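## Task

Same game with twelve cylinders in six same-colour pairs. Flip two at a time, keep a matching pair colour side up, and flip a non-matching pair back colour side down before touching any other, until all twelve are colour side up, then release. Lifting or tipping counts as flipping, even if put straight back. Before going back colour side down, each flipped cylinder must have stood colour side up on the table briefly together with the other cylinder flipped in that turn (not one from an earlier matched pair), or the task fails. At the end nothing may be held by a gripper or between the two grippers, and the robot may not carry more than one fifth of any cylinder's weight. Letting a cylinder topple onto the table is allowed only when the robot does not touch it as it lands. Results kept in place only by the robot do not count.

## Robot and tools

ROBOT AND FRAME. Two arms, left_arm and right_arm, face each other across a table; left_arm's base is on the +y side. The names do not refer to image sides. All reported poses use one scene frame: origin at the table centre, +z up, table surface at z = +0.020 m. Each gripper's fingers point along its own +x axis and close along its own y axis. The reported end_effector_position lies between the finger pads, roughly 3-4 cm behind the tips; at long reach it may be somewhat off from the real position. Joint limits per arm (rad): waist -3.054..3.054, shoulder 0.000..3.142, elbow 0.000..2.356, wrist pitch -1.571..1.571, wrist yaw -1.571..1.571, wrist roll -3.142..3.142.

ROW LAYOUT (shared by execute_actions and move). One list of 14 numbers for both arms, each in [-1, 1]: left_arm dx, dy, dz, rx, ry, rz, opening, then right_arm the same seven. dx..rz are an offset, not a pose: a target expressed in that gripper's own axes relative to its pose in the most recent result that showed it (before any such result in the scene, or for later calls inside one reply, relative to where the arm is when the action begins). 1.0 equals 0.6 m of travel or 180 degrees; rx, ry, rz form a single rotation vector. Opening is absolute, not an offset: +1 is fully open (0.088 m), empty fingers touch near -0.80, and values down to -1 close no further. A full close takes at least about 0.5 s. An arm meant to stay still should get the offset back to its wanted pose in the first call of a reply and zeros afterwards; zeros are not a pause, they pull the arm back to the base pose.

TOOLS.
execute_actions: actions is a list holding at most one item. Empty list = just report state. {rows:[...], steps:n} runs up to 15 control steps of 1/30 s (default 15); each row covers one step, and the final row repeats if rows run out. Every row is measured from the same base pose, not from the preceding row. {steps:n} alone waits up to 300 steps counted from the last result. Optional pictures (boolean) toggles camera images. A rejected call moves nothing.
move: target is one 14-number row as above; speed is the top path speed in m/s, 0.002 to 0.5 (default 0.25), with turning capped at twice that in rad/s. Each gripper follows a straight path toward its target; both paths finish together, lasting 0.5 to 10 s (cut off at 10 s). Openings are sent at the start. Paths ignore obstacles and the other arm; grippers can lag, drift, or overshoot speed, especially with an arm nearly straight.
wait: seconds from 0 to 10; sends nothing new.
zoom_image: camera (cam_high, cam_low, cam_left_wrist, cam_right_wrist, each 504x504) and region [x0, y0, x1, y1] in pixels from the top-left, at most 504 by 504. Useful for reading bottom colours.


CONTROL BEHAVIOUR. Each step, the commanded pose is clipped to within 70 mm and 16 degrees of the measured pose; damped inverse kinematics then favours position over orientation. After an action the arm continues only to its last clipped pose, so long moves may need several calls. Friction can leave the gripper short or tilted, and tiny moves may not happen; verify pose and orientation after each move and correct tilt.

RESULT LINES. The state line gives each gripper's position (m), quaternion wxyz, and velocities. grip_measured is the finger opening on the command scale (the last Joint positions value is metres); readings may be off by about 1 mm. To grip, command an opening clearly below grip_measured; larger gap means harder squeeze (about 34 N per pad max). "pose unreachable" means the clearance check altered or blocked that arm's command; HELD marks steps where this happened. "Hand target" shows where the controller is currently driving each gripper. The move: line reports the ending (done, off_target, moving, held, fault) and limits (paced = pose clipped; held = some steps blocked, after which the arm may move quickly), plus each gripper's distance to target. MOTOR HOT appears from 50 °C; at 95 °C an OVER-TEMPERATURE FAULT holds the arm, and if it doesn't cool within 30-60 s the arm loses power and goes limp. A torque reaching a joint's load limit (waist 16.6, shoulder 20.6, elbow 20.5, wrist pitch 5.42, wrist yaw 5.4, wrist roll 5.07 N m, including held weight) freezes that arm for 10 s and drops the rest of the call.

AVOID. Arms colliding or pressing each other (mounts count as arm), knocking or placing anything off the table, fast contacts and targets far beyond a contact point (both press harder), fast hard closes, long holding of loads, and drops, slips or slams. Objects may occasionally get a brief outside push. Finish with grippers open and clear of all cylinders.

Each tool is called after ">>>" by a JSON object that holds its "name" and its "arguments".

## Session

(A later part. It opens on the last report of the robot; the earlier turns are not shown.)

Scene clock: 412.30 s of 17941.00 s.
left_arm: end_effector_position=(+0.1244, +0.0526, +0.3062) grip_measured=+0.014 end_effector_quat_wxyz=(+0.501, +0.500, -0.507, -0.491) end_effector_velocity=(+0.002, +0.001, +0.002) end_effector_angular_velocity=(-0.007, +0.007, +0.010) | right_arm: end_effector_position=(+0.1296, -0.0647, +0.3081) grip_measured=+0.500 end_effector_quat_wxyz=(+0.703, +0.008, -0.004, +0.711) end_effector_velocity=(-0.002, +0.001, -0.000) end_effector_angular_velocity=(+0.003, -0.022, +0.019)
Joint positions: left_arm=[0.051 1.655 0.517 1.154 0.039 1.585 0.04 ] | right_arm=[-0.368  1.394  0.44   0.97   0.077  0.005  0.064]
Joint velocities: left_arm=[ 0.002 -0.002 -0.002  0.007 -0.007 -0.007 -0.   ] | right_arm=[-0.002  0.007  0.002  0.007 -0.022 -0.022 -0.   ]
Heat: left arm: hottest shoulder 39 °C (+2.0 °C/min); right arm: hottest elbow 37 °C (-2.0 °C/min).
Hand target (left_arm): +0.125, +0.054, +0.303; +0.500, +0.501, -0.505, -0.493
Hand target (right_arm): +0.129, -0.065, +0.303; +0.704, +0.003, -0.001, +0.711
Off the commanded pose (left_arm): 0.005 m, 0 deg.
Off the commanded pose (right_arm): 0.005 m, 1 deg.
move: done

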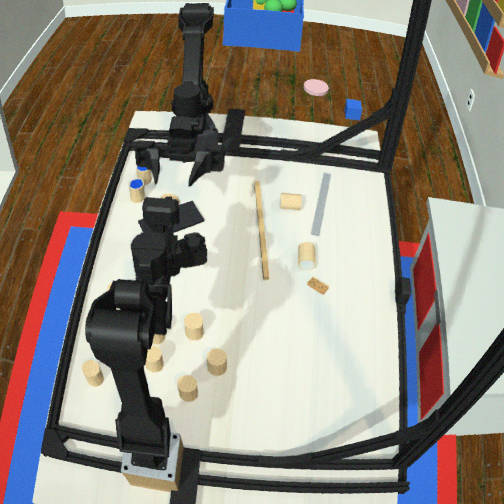

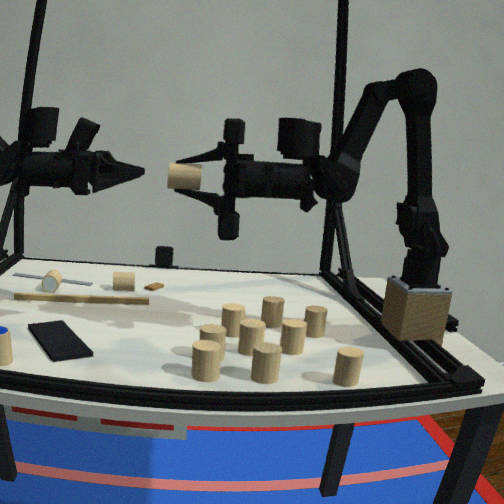

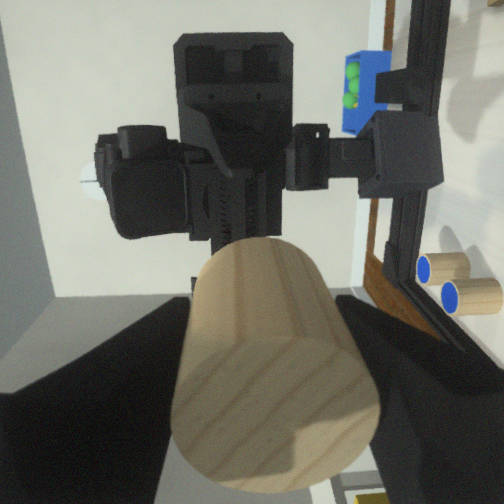

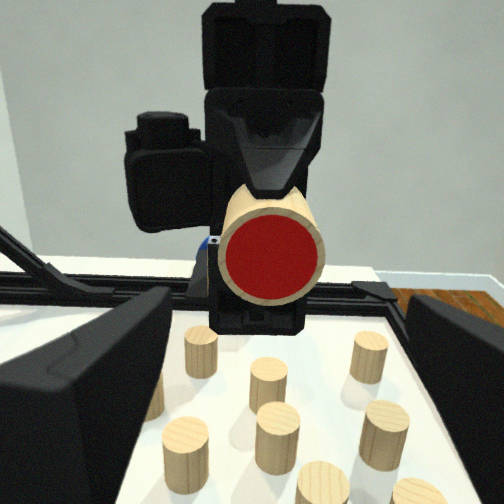

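>>> {"name": "move", "arguments": {"target": [0.137,0.009,-0.002,0,0,-0.002,-0.3, 0,0,-0.005,0,0.005,0,0.5], "speed": 0.15}}

>>> {"name": "execute_actions", "arguments": {"actions": [{"rows":[[0,0,0,0,0,0,-0.3,0,0,0,0,0,0,-0.3]],"steps":11}], "pictures": false}}

>>> {"name": "move", "arguments": {"target": [-0.06,0,0,0,0,0,0.5, -0.06,0,0,0,0,0,-0.3], "speed": 0.1}}

>>> {"name": "move", "arguments": {"target": [-0.33,-0.305,0.204,0,0,-0.497,0.4, -0.3,-0.1,-0.297,0,0.5,0,-0.3], "speed": 0.4}}

Scene clock: 421.33 s of 17941.00 s.
left_arm: end_effector_position=(+0.1268, -0.0262, +0.3096) grip_measured=+0.011 end_effector_quat_wxyz=(+0.497, +0.504, -0.503, -0.495) end_effector_velocity=(-0.000, -0.001, -0.005) end_effector_angular_velocity=(+0.022, +0.008, +0.005) | right_arm: end_effector_position=(+0.1295, -0.0645, +0.3035) grip_measured=+0.500 end_effector_quat_wxyz=(+0.703, +0.000, +0.002, +0.711) end_effector_velocity=(-0.000, -0.001, -0.002) end_effector_angular_velocity=(-0.007, -0.023, +0.005)
Joint positions: left_arm=[0.048 1.881 0.852 1.03  0.037 1.585 0.04 ] | right_arm=[-0.368  1.396  0.44   0.953  0.078  0.004  0.064]
Joint velocities: left_arm=[-0.002  0.002  0.002 -0.022 -0.007 -0.007 -0.   ] | right_arm=[-0.002 -0.002 -0.002 -0.007 -0.007 -0.022 -0.   ]
Heat: left arm: hottest shoulder 38 °C (+2.0 °C/min); right arm: hottest elbow 37 °C (-2.0 °C/min).
Hand target (left_arm): +0.126, -0.029, +0.313; +0.499, +0.502, -0.505, -0.493
Hand target (right_arm): +0.130, -0.065, +0.305; +0.703, +0.002, +0.002, +0.711
Off the commanded pose (left_arm): 0.005 m, 0 deg.
Off the commanded pose (right_arm): 0.002 m, 0 deg.
move: done

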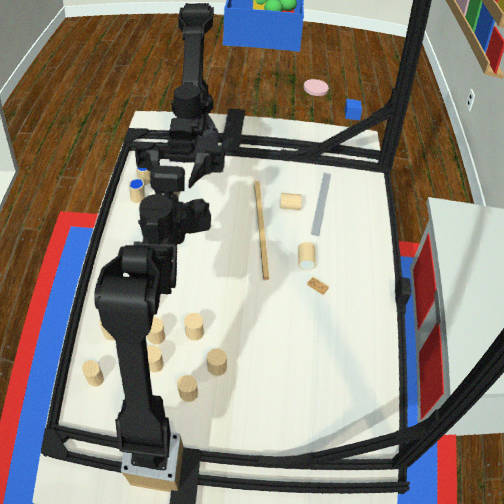

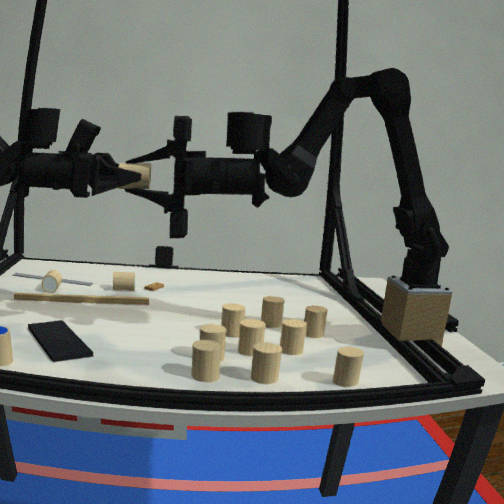

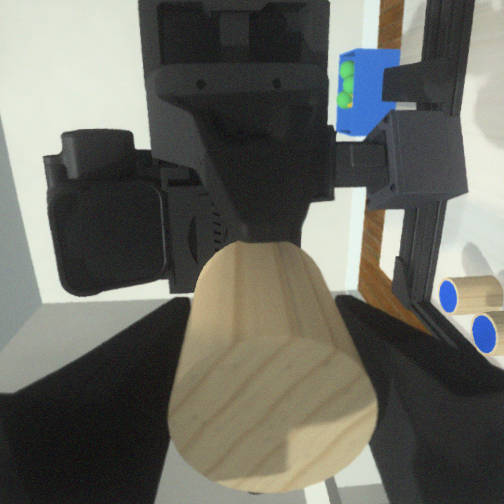

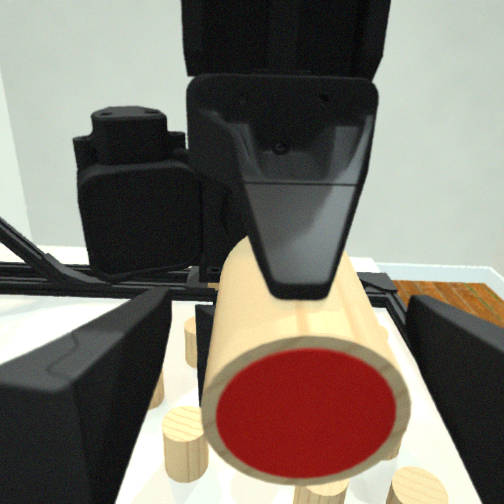

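Scene clock: 421.70 s of 17941.00 s.
left_arm: end_effector_position=(+0.1270, -0.0263, +0.3097) grip_measured=+0.011 end_effector_quat_wxyz=(+0.498, +0.504, -0.503, -0.495) end_effector_velocity=(-0.000, -0.000, +0.004) end_effector_angular_velocity=(-0.012, +0.007, +0.005) | right_arm: end_effector_position=(+0.1295, -0.0645, +0.3035) grip_measured=+0.000 end_effector_quat_wxyz=(+0.703, +0.001, +0.003, +0.711) end_effector_velocity=(-0.000, +0.001, +0.002) end_effector_angular_velocity=(+0.007, -0.007, +0.005)
Joint positions: left_arm=[0.049 1.881 0.852 1.03  0.037 1.585 0.04 ] | right_arm=[-0.368  1.396  0.44   0.953  0.078  0.005  0.039]
Joint velocities: left_arm=[-0.002 -0.002  0.002  0.007 -0.007 -0.007 -0.   ] | right_arm=[-0.002  0.002  0.002  0.007 -0.007 -0.007 -0.   ]
Heat: left arm: hottest shoulder 38 °C (+2.0 °C/min); right arm: hottest elbow 37 °C (-2.0 °C/min).
Hand target (left_arm): +0.127, -0.026, +0.310; +0.498, +0.504, -0.503, -0.495
Hand target (right_arm): +0.129, -0.065, +0.304; +0.703, +0.001, +0.003, +0.711
Off the commanded pose (left_arm): 0.000 m, 0 deg.
Off the commanded pose (right_arm): 0.000 m, 0 deg.
Steps of this call (steps 1 to 11: all 11 steps of this action). Readings (end_effector_position):
1: left_arm (+0.1268, -0.0263, +0.3097) | right_arm (+0.1295, -0.0645, +0.3035)
2: left_arm (+0.1268, -0.0263, +0.3097) | right_arm (+0.1295, -0.0645, +0.3035)
4: left_arm (+0.1268, -0.0263, +0.3097) | right_arm (+0.1295, -0.0645, +0.3035)
8: left_arm (+0.1270, -0.0263, +0.3097) | right_arm (+0.1294, -0.0645, +0.3035)
11: the state above

Scene clock: 422.77 s of 17941.00 s.
left_arm: end_effector_position=(+0.1259, +0.0070, +0.3068) grip_measured=+0.500 end_effector_quat_wxyz=(+0.496, +0.506, -0.501, -0.497) end_effector_velocity=(-0.000, +0.003, -0.003) end_effector_angular_velocity=(+0.012, +0.008, +0.005) | right_arm: end_effector_position=(+0.1298, -0.0979, +0.3030) grip_measured=+0.000 end_effector_quat_wxyz=(+0.703, -0.001, +0.004, +0.711) end_effector_velocity=(+0.000, -0.003, -0.002) end_effector_angular_velocity=(-0.012, +0.006, +0.005)
Joint positions: left_arm=[0.05  1.783 0.709 1.068 0.037 1.585 0.063] | right_arm=[-0.355  1.228  0.332  0.889  0.089  0.005  0.039]
Joint velocities: left_arm=[-0.002 -0.007 -0.012 -0.007 -0.007 -0.007  0.   ] | right_arm=[-0.002 -0.017 -0.007 -0.022 -0.007  0.007 -0.   ]
Heat: left arm: hottest shoulder 38 °C (+2.0 °C/min); right arm: hottest wrist pitch 38 °C (-2.0 °C/min).
Hand target (left_arm): +0.127, +0.010, +0.310; +0.498, +0.504, -0.503, -0.495
Hand target (right_arm): +0.130, -0.101, +0.304; +0.703, +0.001, +0.003, +0.711
Off the commanded pose (left_arm): 0.004 m, 0 deg.
Off the commanded pose (right_arm): 0.003 m, 0 deg.
move: done

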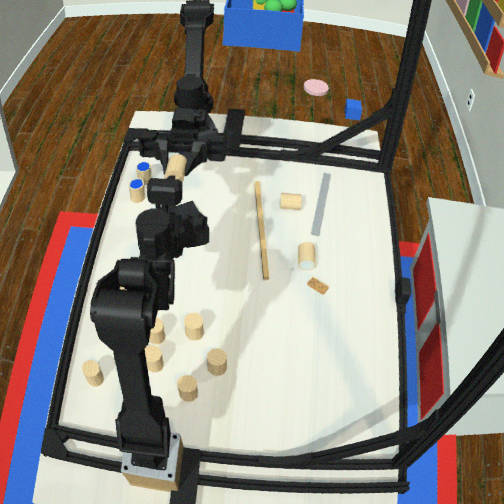

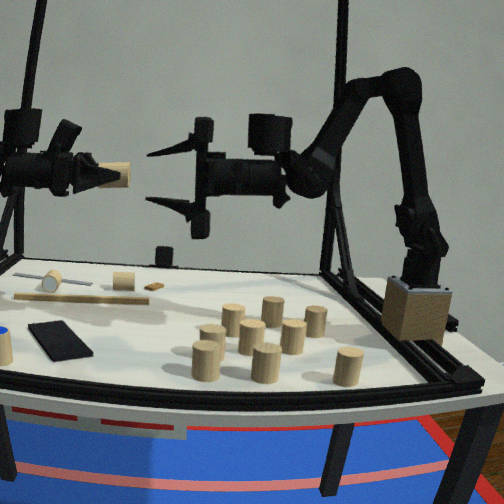

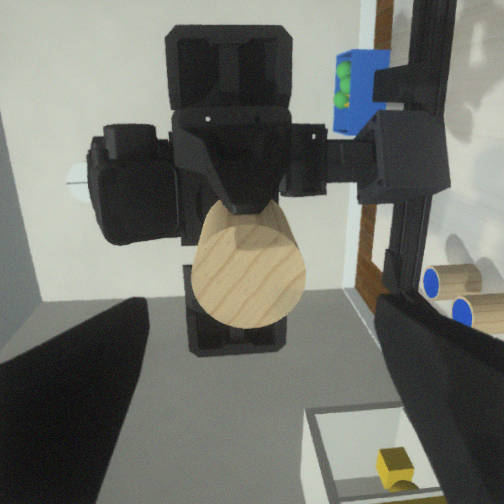

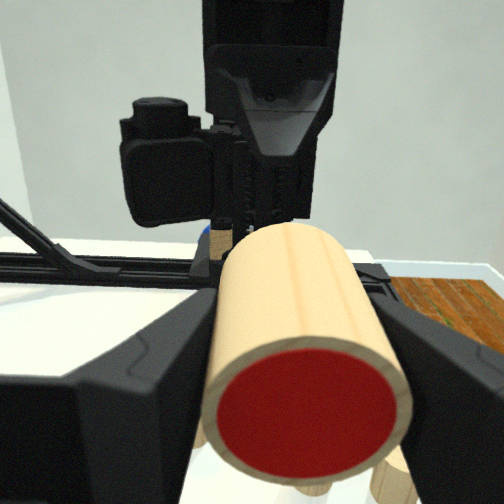

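Scene clock: 425.20 s of 17941.00 s.
left_arm: end_effector_position=(+0.0063, +0.2074, +0.1233) grip_measured=+0.400 end_effector_quat_wxyz=(+0.004, +0.711, +0.001, -0.703) end_effector_velocity=(-0.001, -0.003, +0.002) end_effector_angular_velocity=(-0.005, -0.006, +0.005) | right_arm: end_effector_position=(+0.1895, -0.2810, +0.1248) grip_measured=+0.000 end_effector_quat_wxyz=(+0.497, -0.500, +0.503, +0.501) end_effector_velocity=(-0.001, -0.003, -0.002) end_effector_angular_velocity=(-0.015, +0.011, +0.019)
Joint positions: left_arm=[-0.383  1.809  0.922 -0.685 -0.013  1.171  0.059] | right_arm=[-0.686  1.301  0.56  -0.836 -0.006 -0.23   0.039]
Joint velocities: left_arm=[-0.002  0.002  0.012 -0.007 -0.007 -0.007 -0.   ] | right_arm=[-0.002  0.007 -0.002 -0.007 -0.007 -0.022 -0.001]
Heat: left arm: hottest shoulder 38 °C (+2.0 °C/min); right arm: hottest elbow 37 °C (-3.0 °C/min).
Hand target (left_arm): +0.004, +0.206, +0.123; +0.003, +0.710, +0.002, -0.704
Hand target (right_arm): +0.191, -0.279, +0.126; +0.498, -0.501, +0.502, +0.499
Off the commanded pose (left_arm): 0.002 m, 0 deg.
Off the commanded pose (right_arm): 0.003 m, 1 deg.
move: done

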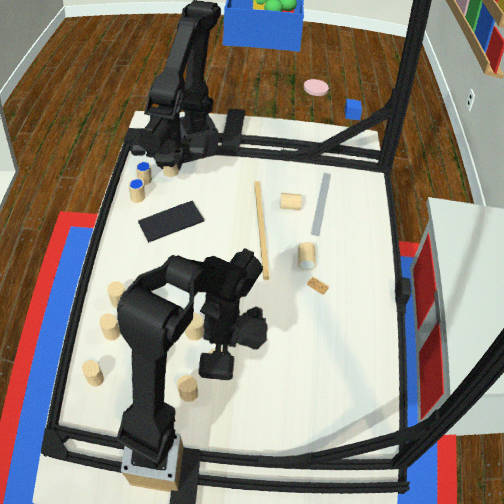

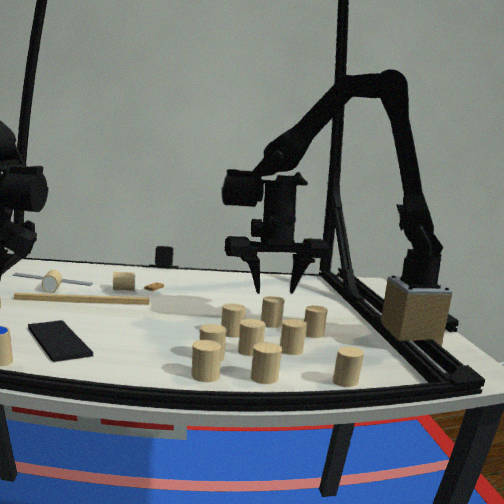

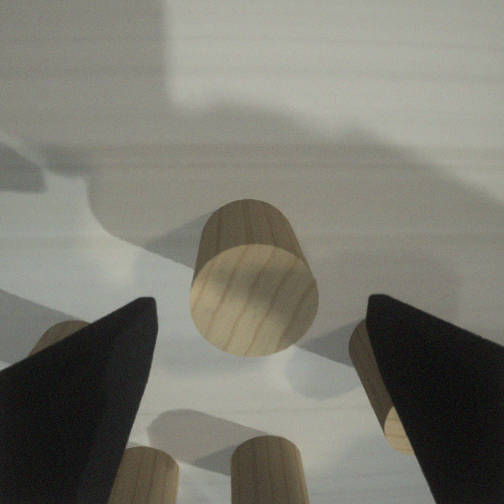

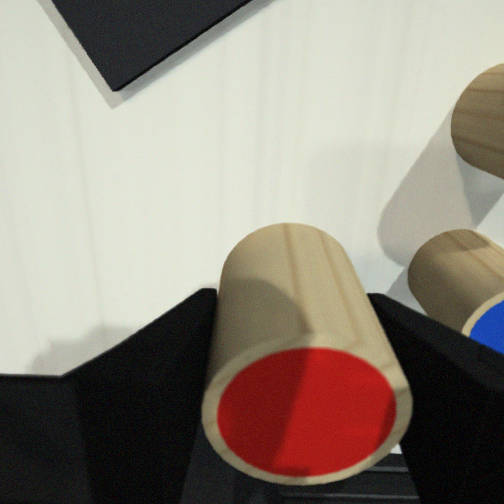

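>>> {"name": "move", "arguments": {"target": [0.09,-0.001,-0.002,0,0,0,0.4, 0.096,0,0,0,0,0,-0.3], "speed": 0.1}}

>>> {"name": "execute_actions", "arguments": {"actions": [{"rows":[[0,0,0,0,0,0,-0.3,0,0,0,0,0,0,0.35]],"steps":11}], "pictures": false}}

>>> {"name": "move", "arguments": {"target": [-0.1,0,0,0,0,0,-0.3, -0.09,0,0,0,0,0,0.35], "speed": 0.2}}

>>> {"name": "move", "arguments": {"target": [-0.29,0.26,-0.199,0,0,0.504,-0.3, -0.302,0.097,0.361,0,-0.505,0,0.5], "speed": 0.4}}

Scene clock: 432.53 s of 17941.00 s.
left_arm: end_effector_position=(+0.0063, +0.2058, +0.0719) grip_measured=+0.400 end_effector_quat_wxyz=(+0.007, +0.710, -0.002, -0.704) end_effector_velocity=(+0.001, +0.006, -0.003) end_effector_angular_velocity=(+0.023, -0.001, +0.005) | right_arm: end_effector_position=(+0.1900, -0.2796, +0.0705) grip_measured=+0.000 end_effector_quat_wxyz=(+0.499, -0.498, +0.501, +0.502) end_effector_velocity=(-0.003, -0.002, -0.000) end_effector_angular_velocity=(-0.002, +0.023, +0.005)
Joint positions: left_arm=[-0.38   1.955  0.852 -0.46  -0.012  1.174  0.059] | right_arm=[-0.687  1.489  0.43  -0.512 -0.005 -0.23   0.039]
Joint velocities: left_arm=[-0.002  0.007 -0.007 -0.007  0.007 -0.007  0.   ] | right_arm=[-0.002 -0.002 -0.002 -0.007 -0.022 -0.007 -0.   ]
Heat: left arm: hottest shoulder 37 °C (+0.0 °C/min); right arm: hottest elbow 37 °C (-2.0 °C/min).
Hand target (left_arm): +0.008, +0.208, +0.069; +0.004, +0.712, +0.001, -0.703
Hand target (right_arm): +0.190, -0.281, +0.067; +0.497, -0.499, +0.503, +0.501
Off the commanded pose (left_arm): 0.004 m, 1 deg.
Off the commanded pose (right_arm): 0.004 m, 0 deg.
move: done

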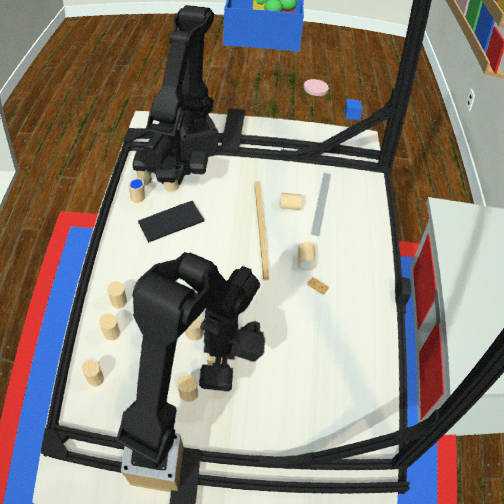

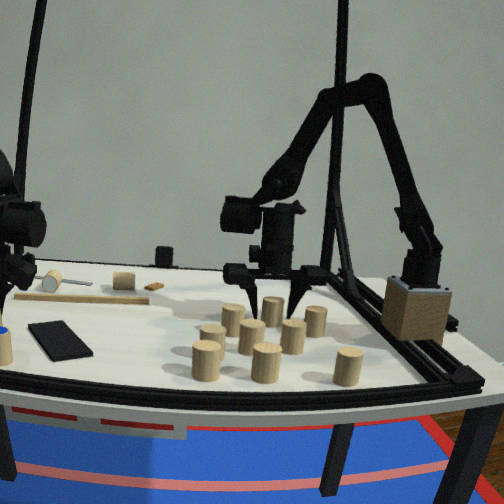

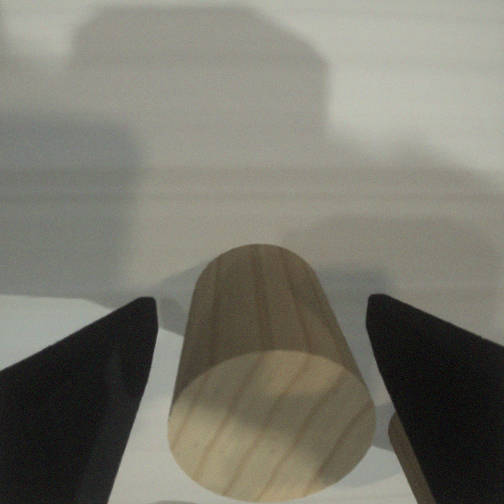

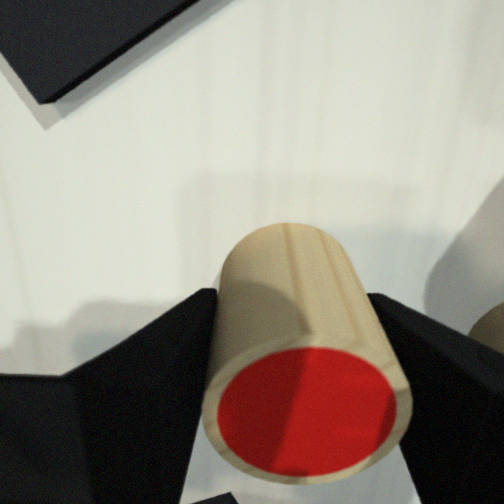

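Scene clock: 432.90 s of 17941.00 s.
left_arm: end_effector_position=(+0.0063, +0.2057, +0.0719) grip_measured=+0.011 end_effector_quat_wxyz=(+0.007, +0.710, -0.002, -0.704) end_effector_velocity=(+0.001, +0.002, +0.000) end_effector_angular_velocity=(+0.004, -0.009, +0.020) | right_arm: end_effector_position=(+0.1901, -0.2791, +0.0705) grip_measured=+0.335 end_effector_quat_wxyz=(+0.500, -0.498, +0.500, +0.502) end_effector_velocity=(-0.002, -0.004, +0.001) end_effector_angular_velocity=(-0.015, +0.011, +0.005)
Joint positions: left_arm=[-0.38   1.955  0.852 -0.46  -0.013  1.175  0.04 ] | right_arm=[-0.687  1.489  0.43  -0.51  -0.005 -0.23   0.055]
Joint velocities: left_arm=[-0.002 -0.002 -0.002 -0.007 -0.007 -0.022 -0.   ] | right_arm=[-0.002 -0.007 -0.002 -0.022 -0.007 -0.007  0.008]
Heat: left arm: hottest shoulder 37 °C (+0.0 °C/min); right arm: hottest elbow 37 °C (-2.0 °C/min).
Hand target (left_arm): +0.006, +0.206, +0.072; +0.007, +0.710, -0.002, -0.704
Hand target (right_arm): +0.190, -0.280, +0.071; +0.499, -0.498, +0.501, +0.502
Off the commanded pose (left_arm): 0.000 m, 0 deg.
Off the commanded pose (right_arm): 0.001 m, 0 deg.
Steps of this call (steps 1 to 11: all 11 steps of this action). Readings (end_effector_position):
1: left_arm (+0.0063, +0.2058, +0.0719) | right_arm (+0.1900, -0.2796, +0.0705)
2: left_arm (+0.0063, +0.2058, +0.0719) | right_arm (+0.1900, -0.2795, +0.0705)
4: left_arm (+0.0063, +0.2057, +0.0719) | right_arm (+0.1901, -0.2791, +0.0705)
8: left_arm (+0.0063, +0.2057, +0.0719) | right_arm (+0.1901, -0.2791, +0.0705)
11: the state above

Scene clock: 434.00 s of 17941.00 s.
left_arm: end_effector_position=(+0.0083, +0.2106, +0.1265) grip_measured=+0.011 end_effector_quat_wxyz=(+0.000, +0.713, +0.005, -0.701) end_effector_velocity=(-0.000, +0.004, +0.002) end_effector_angular_velocity=(+0.014, +0.002, +0.005) | right_arm: end_effector_position=(+0.1891, -0.2833, +0.1204) grip_measured=+0.350 end_effector_quat_wxyz=(+0.494, -0.501, +0.506, +0.499) end_effector_velocity=(-0.003, -0.002, +0.002) end_effector_angular_velocity=(-0.002, +0.023, -0.010)
Joint positions: left_arm=[-0.38   1.796  0.922 -0.708 -0.013  1.174  0.04 ] | right_arm=[-0.687  1.312  0.547 -0.822 -0.005 -0.23   0.056]
Joint velocities: left_arm=[-0.002 -0.007  0.002 -0.022  0.007 -0.007 -0.   ] | right_arm=[-0.002 -0.012  0.002 -0.022 -0.022  0.007 -0.   ]
Heat: left arm: hottest shoulder 37 °C (+0.0 °C/min); right arm: hottest elbow 37 °C (-2.0 °C/min).
Hand target (left_arm): +0.006, +0.207, +0.132; +0.007, +0.710, -0.002, -0.704
Hand target (right_arm): +0.190, -0.279, +0.124; +0.500, -0.498, +0.500, +0.502
Off the commanded pose (left_arm): 0.007 m, 1 deg.
Off the commanded pose (right_arm): 0.006 m, 1 deg.
move: done

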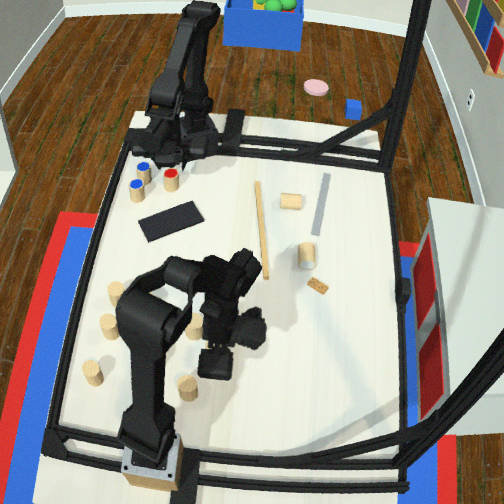

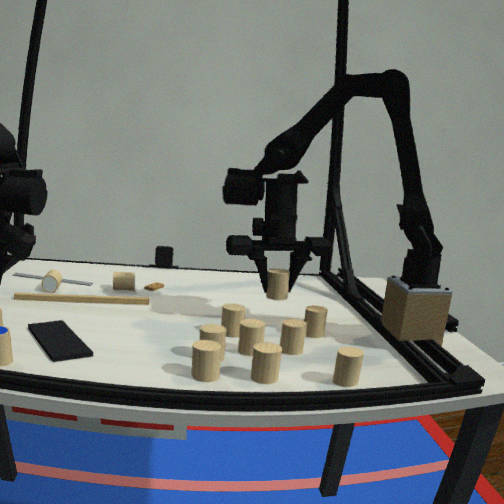

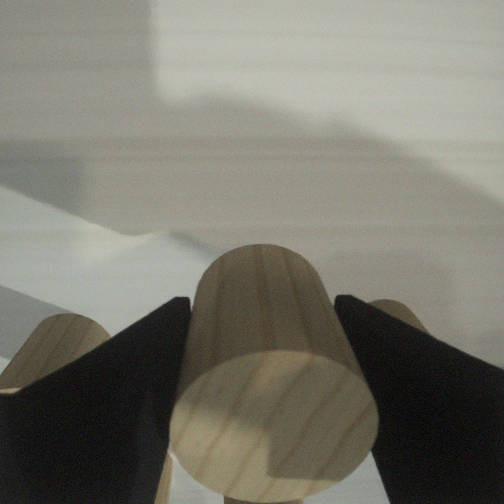

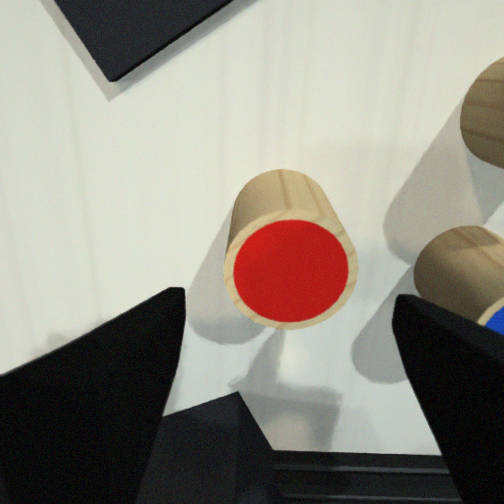

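Scene clock: 436.57 s of 17941.00 s.
left_arm: end_effector_position=(+0.1250, +0.0569, +0.2982) grip_measured=+0.011 end_effector_quat_wxyz=(+0.494, +0.508, -0.502, -0.496) end_effector_velocity=(+0.000, +0.001, -0.007) end_effector_angular_velocity=(+0.022, +0.008, +0.005) | right_arm: end_effector_position=(+0.1308, -0.0666, +0.2984) grip_measured=+0.500 end_effector_quat_wxyz=(+0.702, +0.004, +0.005, +0.712) end_effector_velocity=(+0.002, +0.001, -0.004) end_effector_angular_velocity=(-0.007, -0.008, -0.010)
Joint positions: left_arm=[0.054 1.653 0.496 1.151 0.041 1.592 0.04 ] | right_arm=[-0.375  1.408  0.42   0.987  0.068  0.012  0.064]
Joint velocities: left_arm=[-0.002  0.007 -0.007 -0.007 -0.007 -0.007  0.001] | right_arm=[-0.002  0.012 -0.002  0.007  0.007 -0.007 -0.   ]
Heat: left arm: hottest shoulder 37 °C (+0.0 °C/min); right arm: hottest elbow 37 °C (-1.0 °C/min).
Hand target (left_arm): +0.126, +0.054, +0.303; +0.498, +0.504, -0.506, -0.492
Hand target (right_arm): +0.130, -0.064, +0.298; +0.703, +0.003, +0.004, +0.712
Off the commanded pose (left_arm): 0.004 m, 1 deg.
Off the commanded pose (right_arm): 0.003 m, 1 deg.
move: done

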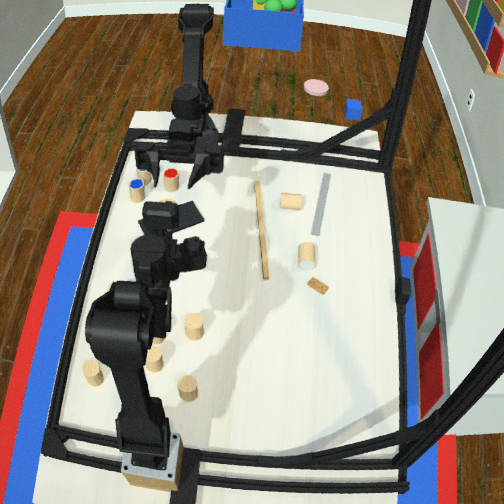

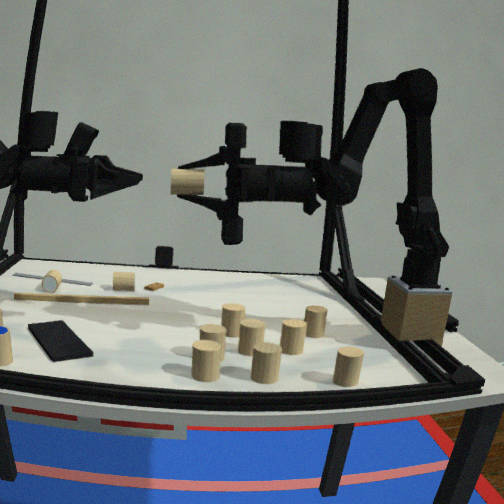

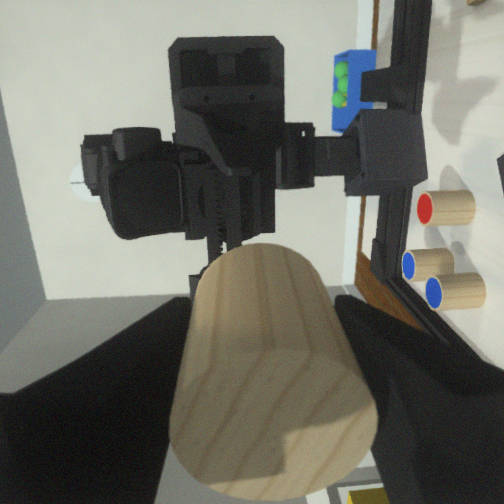

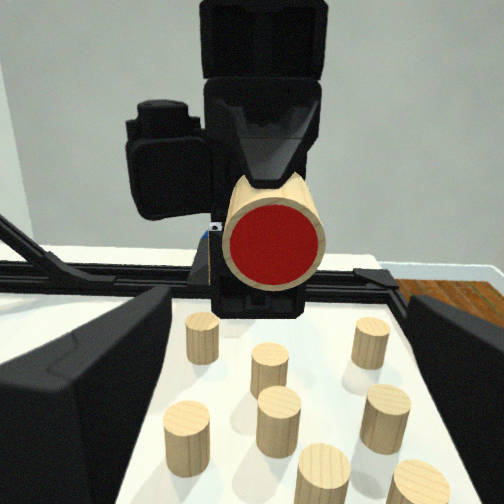

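>>> {"name": "move", "arguments": {"target": [0.148,0.0175,0,0,0,0.005,-0.3, 0,0,0,0,0,0,0.5], "speed": 0.15}}

>>> {"name": "execute_actions", "arguments": {"actions": [{"rows":[[0,0,0,0,0,0,-0.3,0,0,0,0,0,0,-0.3]],"steps":11}], "pictures": false}}

>>> {"name": "move", "arguments": {"target": [-0.06,0,0,0,0,0,0.5, -0.06,0,0,0,0,0,-0.3], "speed": 0.1}}

>>> {"name": "move", "arguments": {"target": [-0.123,-0.287,-0.085,-0.004,-0.004,-0.497,0.4, -0.303,0.034,-0.29,0,0.5,0,-0.3], "speed": 0.4}}

Scene clock: 450.70 s of 17941.00 s.
left_arm: end_effector_position=(+0.1263, -0.0286, +0.3048) grip_measured=+0.010 end_effector_quat_wxyz=(+0.496, +0.506, -0.505, -0.494) end_effector_velocity=(-0.005, -0.001, +0.001) end_effector_angular_velocity=(-0.007, +0.007, -0.015) | right_arm: end_effector_position=(+0.1307, -0.0663, +0.2982) grip_measured=+0.500 end_effector_quat_wxyz=(+0.702, +0.004, +0.005, +0.712) end_effector_velocity=(-0.000, -0.001, -0.002) end_effector_angular_velocity=(-0.007, -0.023, +0.005)
Joint positions: left_arm=[0.047 1.902 0.857 1.046 0.034 1.592 0.039] | right_arm=[-0.374  1.41   0.421  0.988  0.069  0.012  0.064]
Joint velocities: left_arm=[-0.007  0.002  0.002  0.007  0.007 -0.007 -0.   ] | right_arm=[-0.002 -0.002 -0.002 -0.007 -0.007 -0.022  0.   ]
Heat: left arm: hottest shoulder 36 °C (-1.0 °C/min); right arm: hottest wrist pitch 38 °C (-1.0 °C/min).
Hand target (left_arm): +0.125, -0.032, +0.308; +0.498, +0.504, -0.506, -0.492
Hand target (right_arm): +0.131, -0.067, +0.298; +0.702, +0.004, +0.005, +0.712
Off the commanded pose (left_arm): 0.005 m, 0 deg.
Off the commanded pose (right_arm): 0.000 m, 0 deg.
move: done

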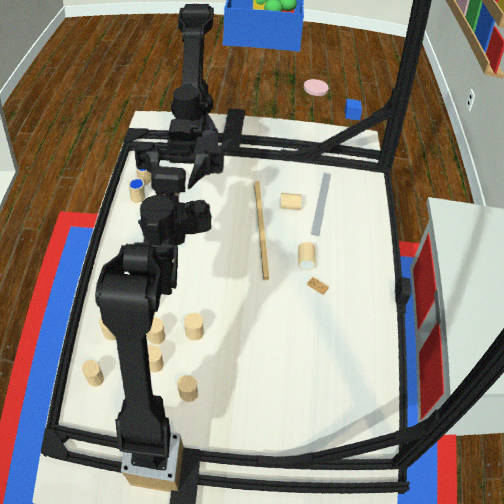

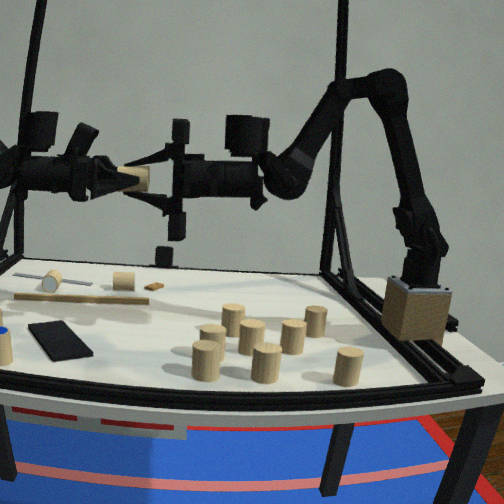

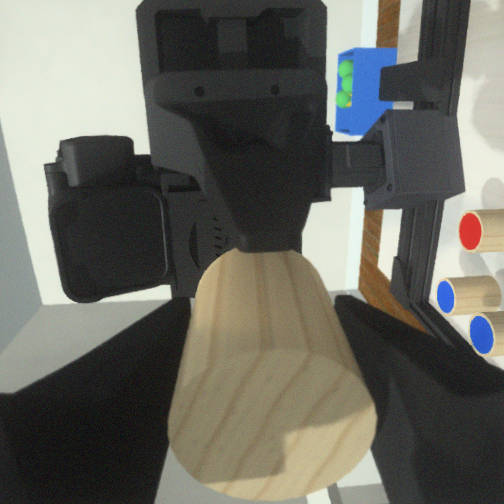

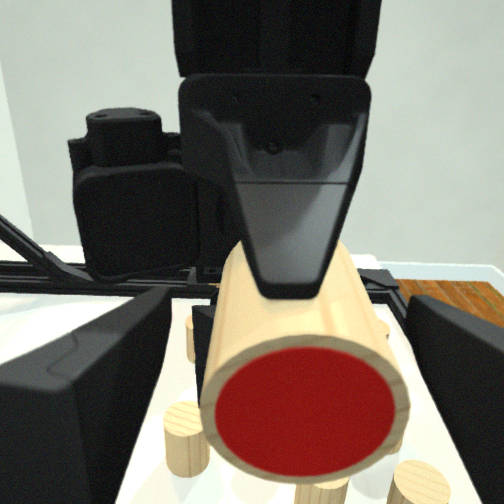

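Scene clock: 451.07 s of 17941.00 s.
left_arm: end_effector_position=(+0.1263, -0.0286, +0.3047) grip_measured=+0.010 end_effector_quat_wxyz=(+0.496, +0.506, -0.504, -0.494) end_effector_velocity=(-0.002, -0.000, +0.001) end_effector_angular_velocity=(+0.002, +0.007, -0.010) | right_arm: end_effector_position=(+0.1308, -0.0663, +0.2982) grip_measured=+0.003 end_effector_quat_wxyz=(+0.702, +0.004, +0.005, +0.712) end_effector_velocity=(-0.000, -0.001, -0.002) end_effector_angular_velocity=(-0.007, -0.008, +0.005)
Joint positions: left_arm=[0.047 1.902 0.857 1.046 0.034 1.592 0.039] | right_arm=[-0.374  1.41   0.421  0.988  0.069  0.012  0.039]
Joint velocities: left_arm=[-0.002 -0.002  0.002 -0.007  0.007 -0.007  0.   ] | right_arm=[-0.002 -0.002 -0.002 -0.007 -0.007 -0.007 -0.   ]
Heat: left arm: hottest shoulder 36 °C (-1.0 °C/min); right arm: hottest wrist pitch 38 °C (-1.0 °C/min).
Hand target (left_arm): +0.126, -0.029, +0.305; +0.496, +0.506, -0.504, -0.494
Hand target (right_arm): +0.131, -0.066, +0.298; +0.702, +0.004, +0.005, +0.712
Off the commanded pose (left_arm): 0.000 m, 0 deg.
Off the commanded pose (right_arm): 0.000 m, 0 deg.
Steps of this call (steps 1 to 11: all 11 steps of this action). Readings (end_effector_position):
1: left_arm (+0.1263, -0.0286, +0.3047) | right_arm (+0.1307, -0.0663, +0.2982)
2: left_arm (+0.1263, -0.0286, +0.3047) | right_arm (+0.1307, -0.0663, +0.2982)
4: left_arm (+0.1263, -0.0286, +0.3047) | right_arm (+0.1307, -0.0663, +0.2982)
8: left_arm (+0.1263, -0.0286, +0.3047) | right_arm (+0.1308, -0.0663, +0.2982)
11: the state above

Scene clock: 452.13 s of 17941.00 s.
left_arm: end_effector_position=(+0.1252, +0.0046, +0.3019) grip_measured=+0.500 end_effector_quat_wxyz=(+0.494, +0.508, -0.502, -0.496) end_effector_velocity=(+0.002, +0.002, -0.001) end_effector_angular_velocity=(+0.007, +0.007, +0.020) | right_arm: end_effector_position=(+0.1312, -0.0997, +0.2975) grip_measured=+0.003 end_effector_quat_wxyz=(+0.702, +0.002, +0.006, +0.712) end_effector_velocity=(-0.000, -0.003, -0.002) end_effector_angular_velocity=(-0.012, -0.008, +0.005)
Joint positions: left_arm=[0.047 1.806 0.712 1.087 0.034 1.592 0.063] | right_arm=[-0.363  1.242  0.311  0.926  0.079  0.012  0.039]
Joint velocities: left_arm=[-0.002 -0.007 -0.007 -0.007 -0.022 -0.007  0.   ] | right_arm=[-0.002 -0.017 -0.007 -0.022 -0.007 -0.007 -0.   ]
Heat: left arm: hottest shoulder 36 °C (-1.0 °C/min); right arm: hottest wrist pitch 38 °C (-1.0 °C/min).
Hand target (left_arm): +0.126, +0.007, +0.305; +0.496, +0.506, -0.504, -0.494
Hand target (right_arm): +0.131, -0.102, +0.298; +0.702, +0.004, +0.005, +0.712
Off the commanded pose (left_arm): 0.004 m, 0 deg.
Off the commanded pose (right_arm): 0.003 m, 0 deg.
move: done

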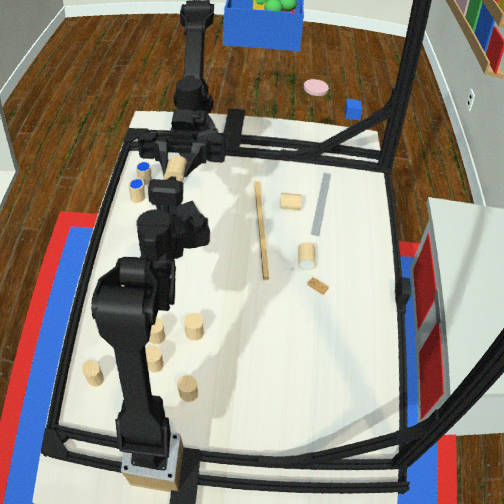

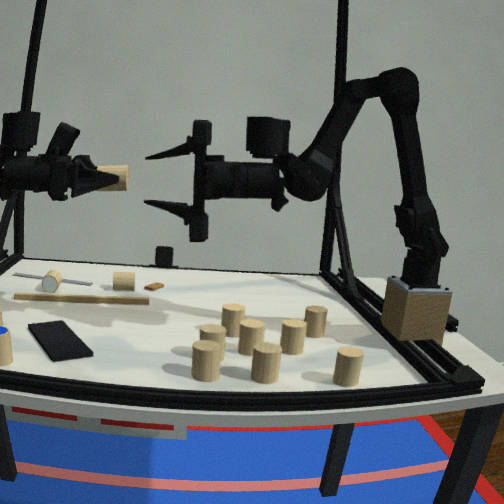

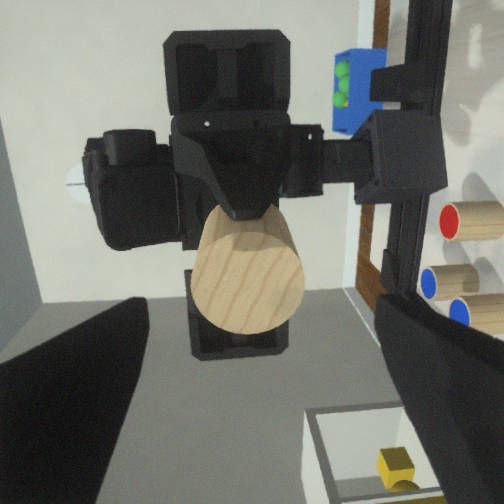

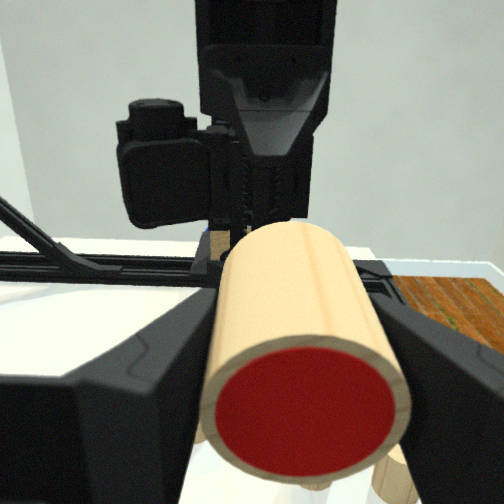

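Scene clock: 454.67 s of 17941.00 s.
left_arm: end_effector_position=(+0.1781, +0.0820, +0.1317) grip_measured=+0.400 end_effector_quat_wxyz=(+0.004, +0.708, +0.001, -0.706) end_effector_velocity=(-0.003, +0.005, -0.001) end_effector_angular_velocity=(+0.025, +0.012, +0.005) | right_arm: end_effector_position=(+0.1125, -0.2852, +0.1232) grip_measured=+0.001 end_effector_quat_wxyz=(+0.495, -0.500, +0.504, +0.501) end_effector_velocity=(-0.000, -0.001, +0.000) end_effector_angular_velocity=(-0.009, +0.006, +0.005)
Joint positions: left_arm=[ 0.175  2.15   1.467 -0.883 -0.003  1.73   0.059] | right_arm=[-0.229  1.286  0.543 -0.833 -0.013  0.227  0.039]
Joint velocities: left_arm=[-0.002  0.002 -0.002 -0.022  0.007 -0.007  0.   ] | right_arm=[-0.002  0.002  0.002 -0.007 -0.007 -0.007 -0.   ]
Heat: left arm: hottest shoulder 36 °C (-1.0 °C/min); right arm: hottest wrist pitch 38 °C (+0.0 °C/min).
Hand target (left_arm): +0.180, +0.080, +0.131; +0.004, +0.709, +0.002, -0.705
Hand target (right_arm): +0.111, -0.283, +0.125; +0.494, -0.498, +0.505, +0.502
Off the commanded pose (left_arm): 0.003 m, 0 deg.
Off the commanded pose (right_arm): 0.003 m, 1 deg.
move: done

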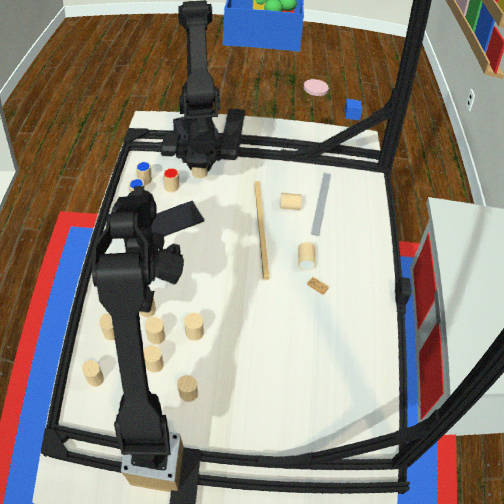

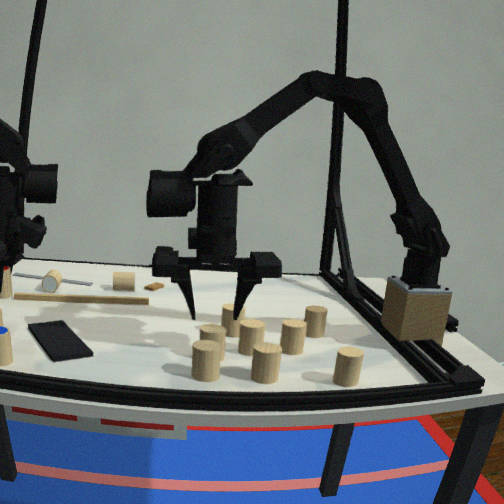

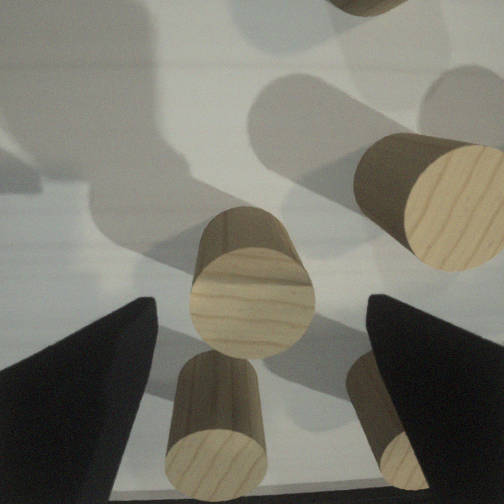

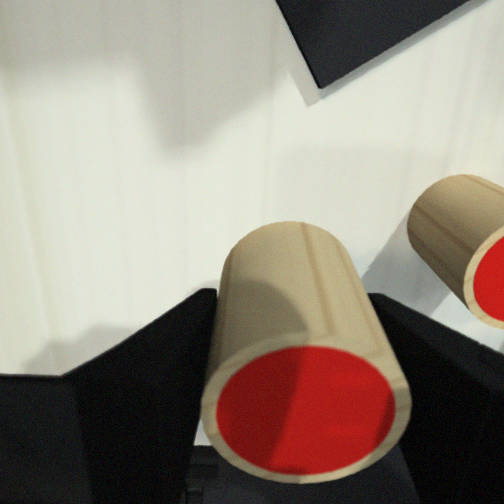

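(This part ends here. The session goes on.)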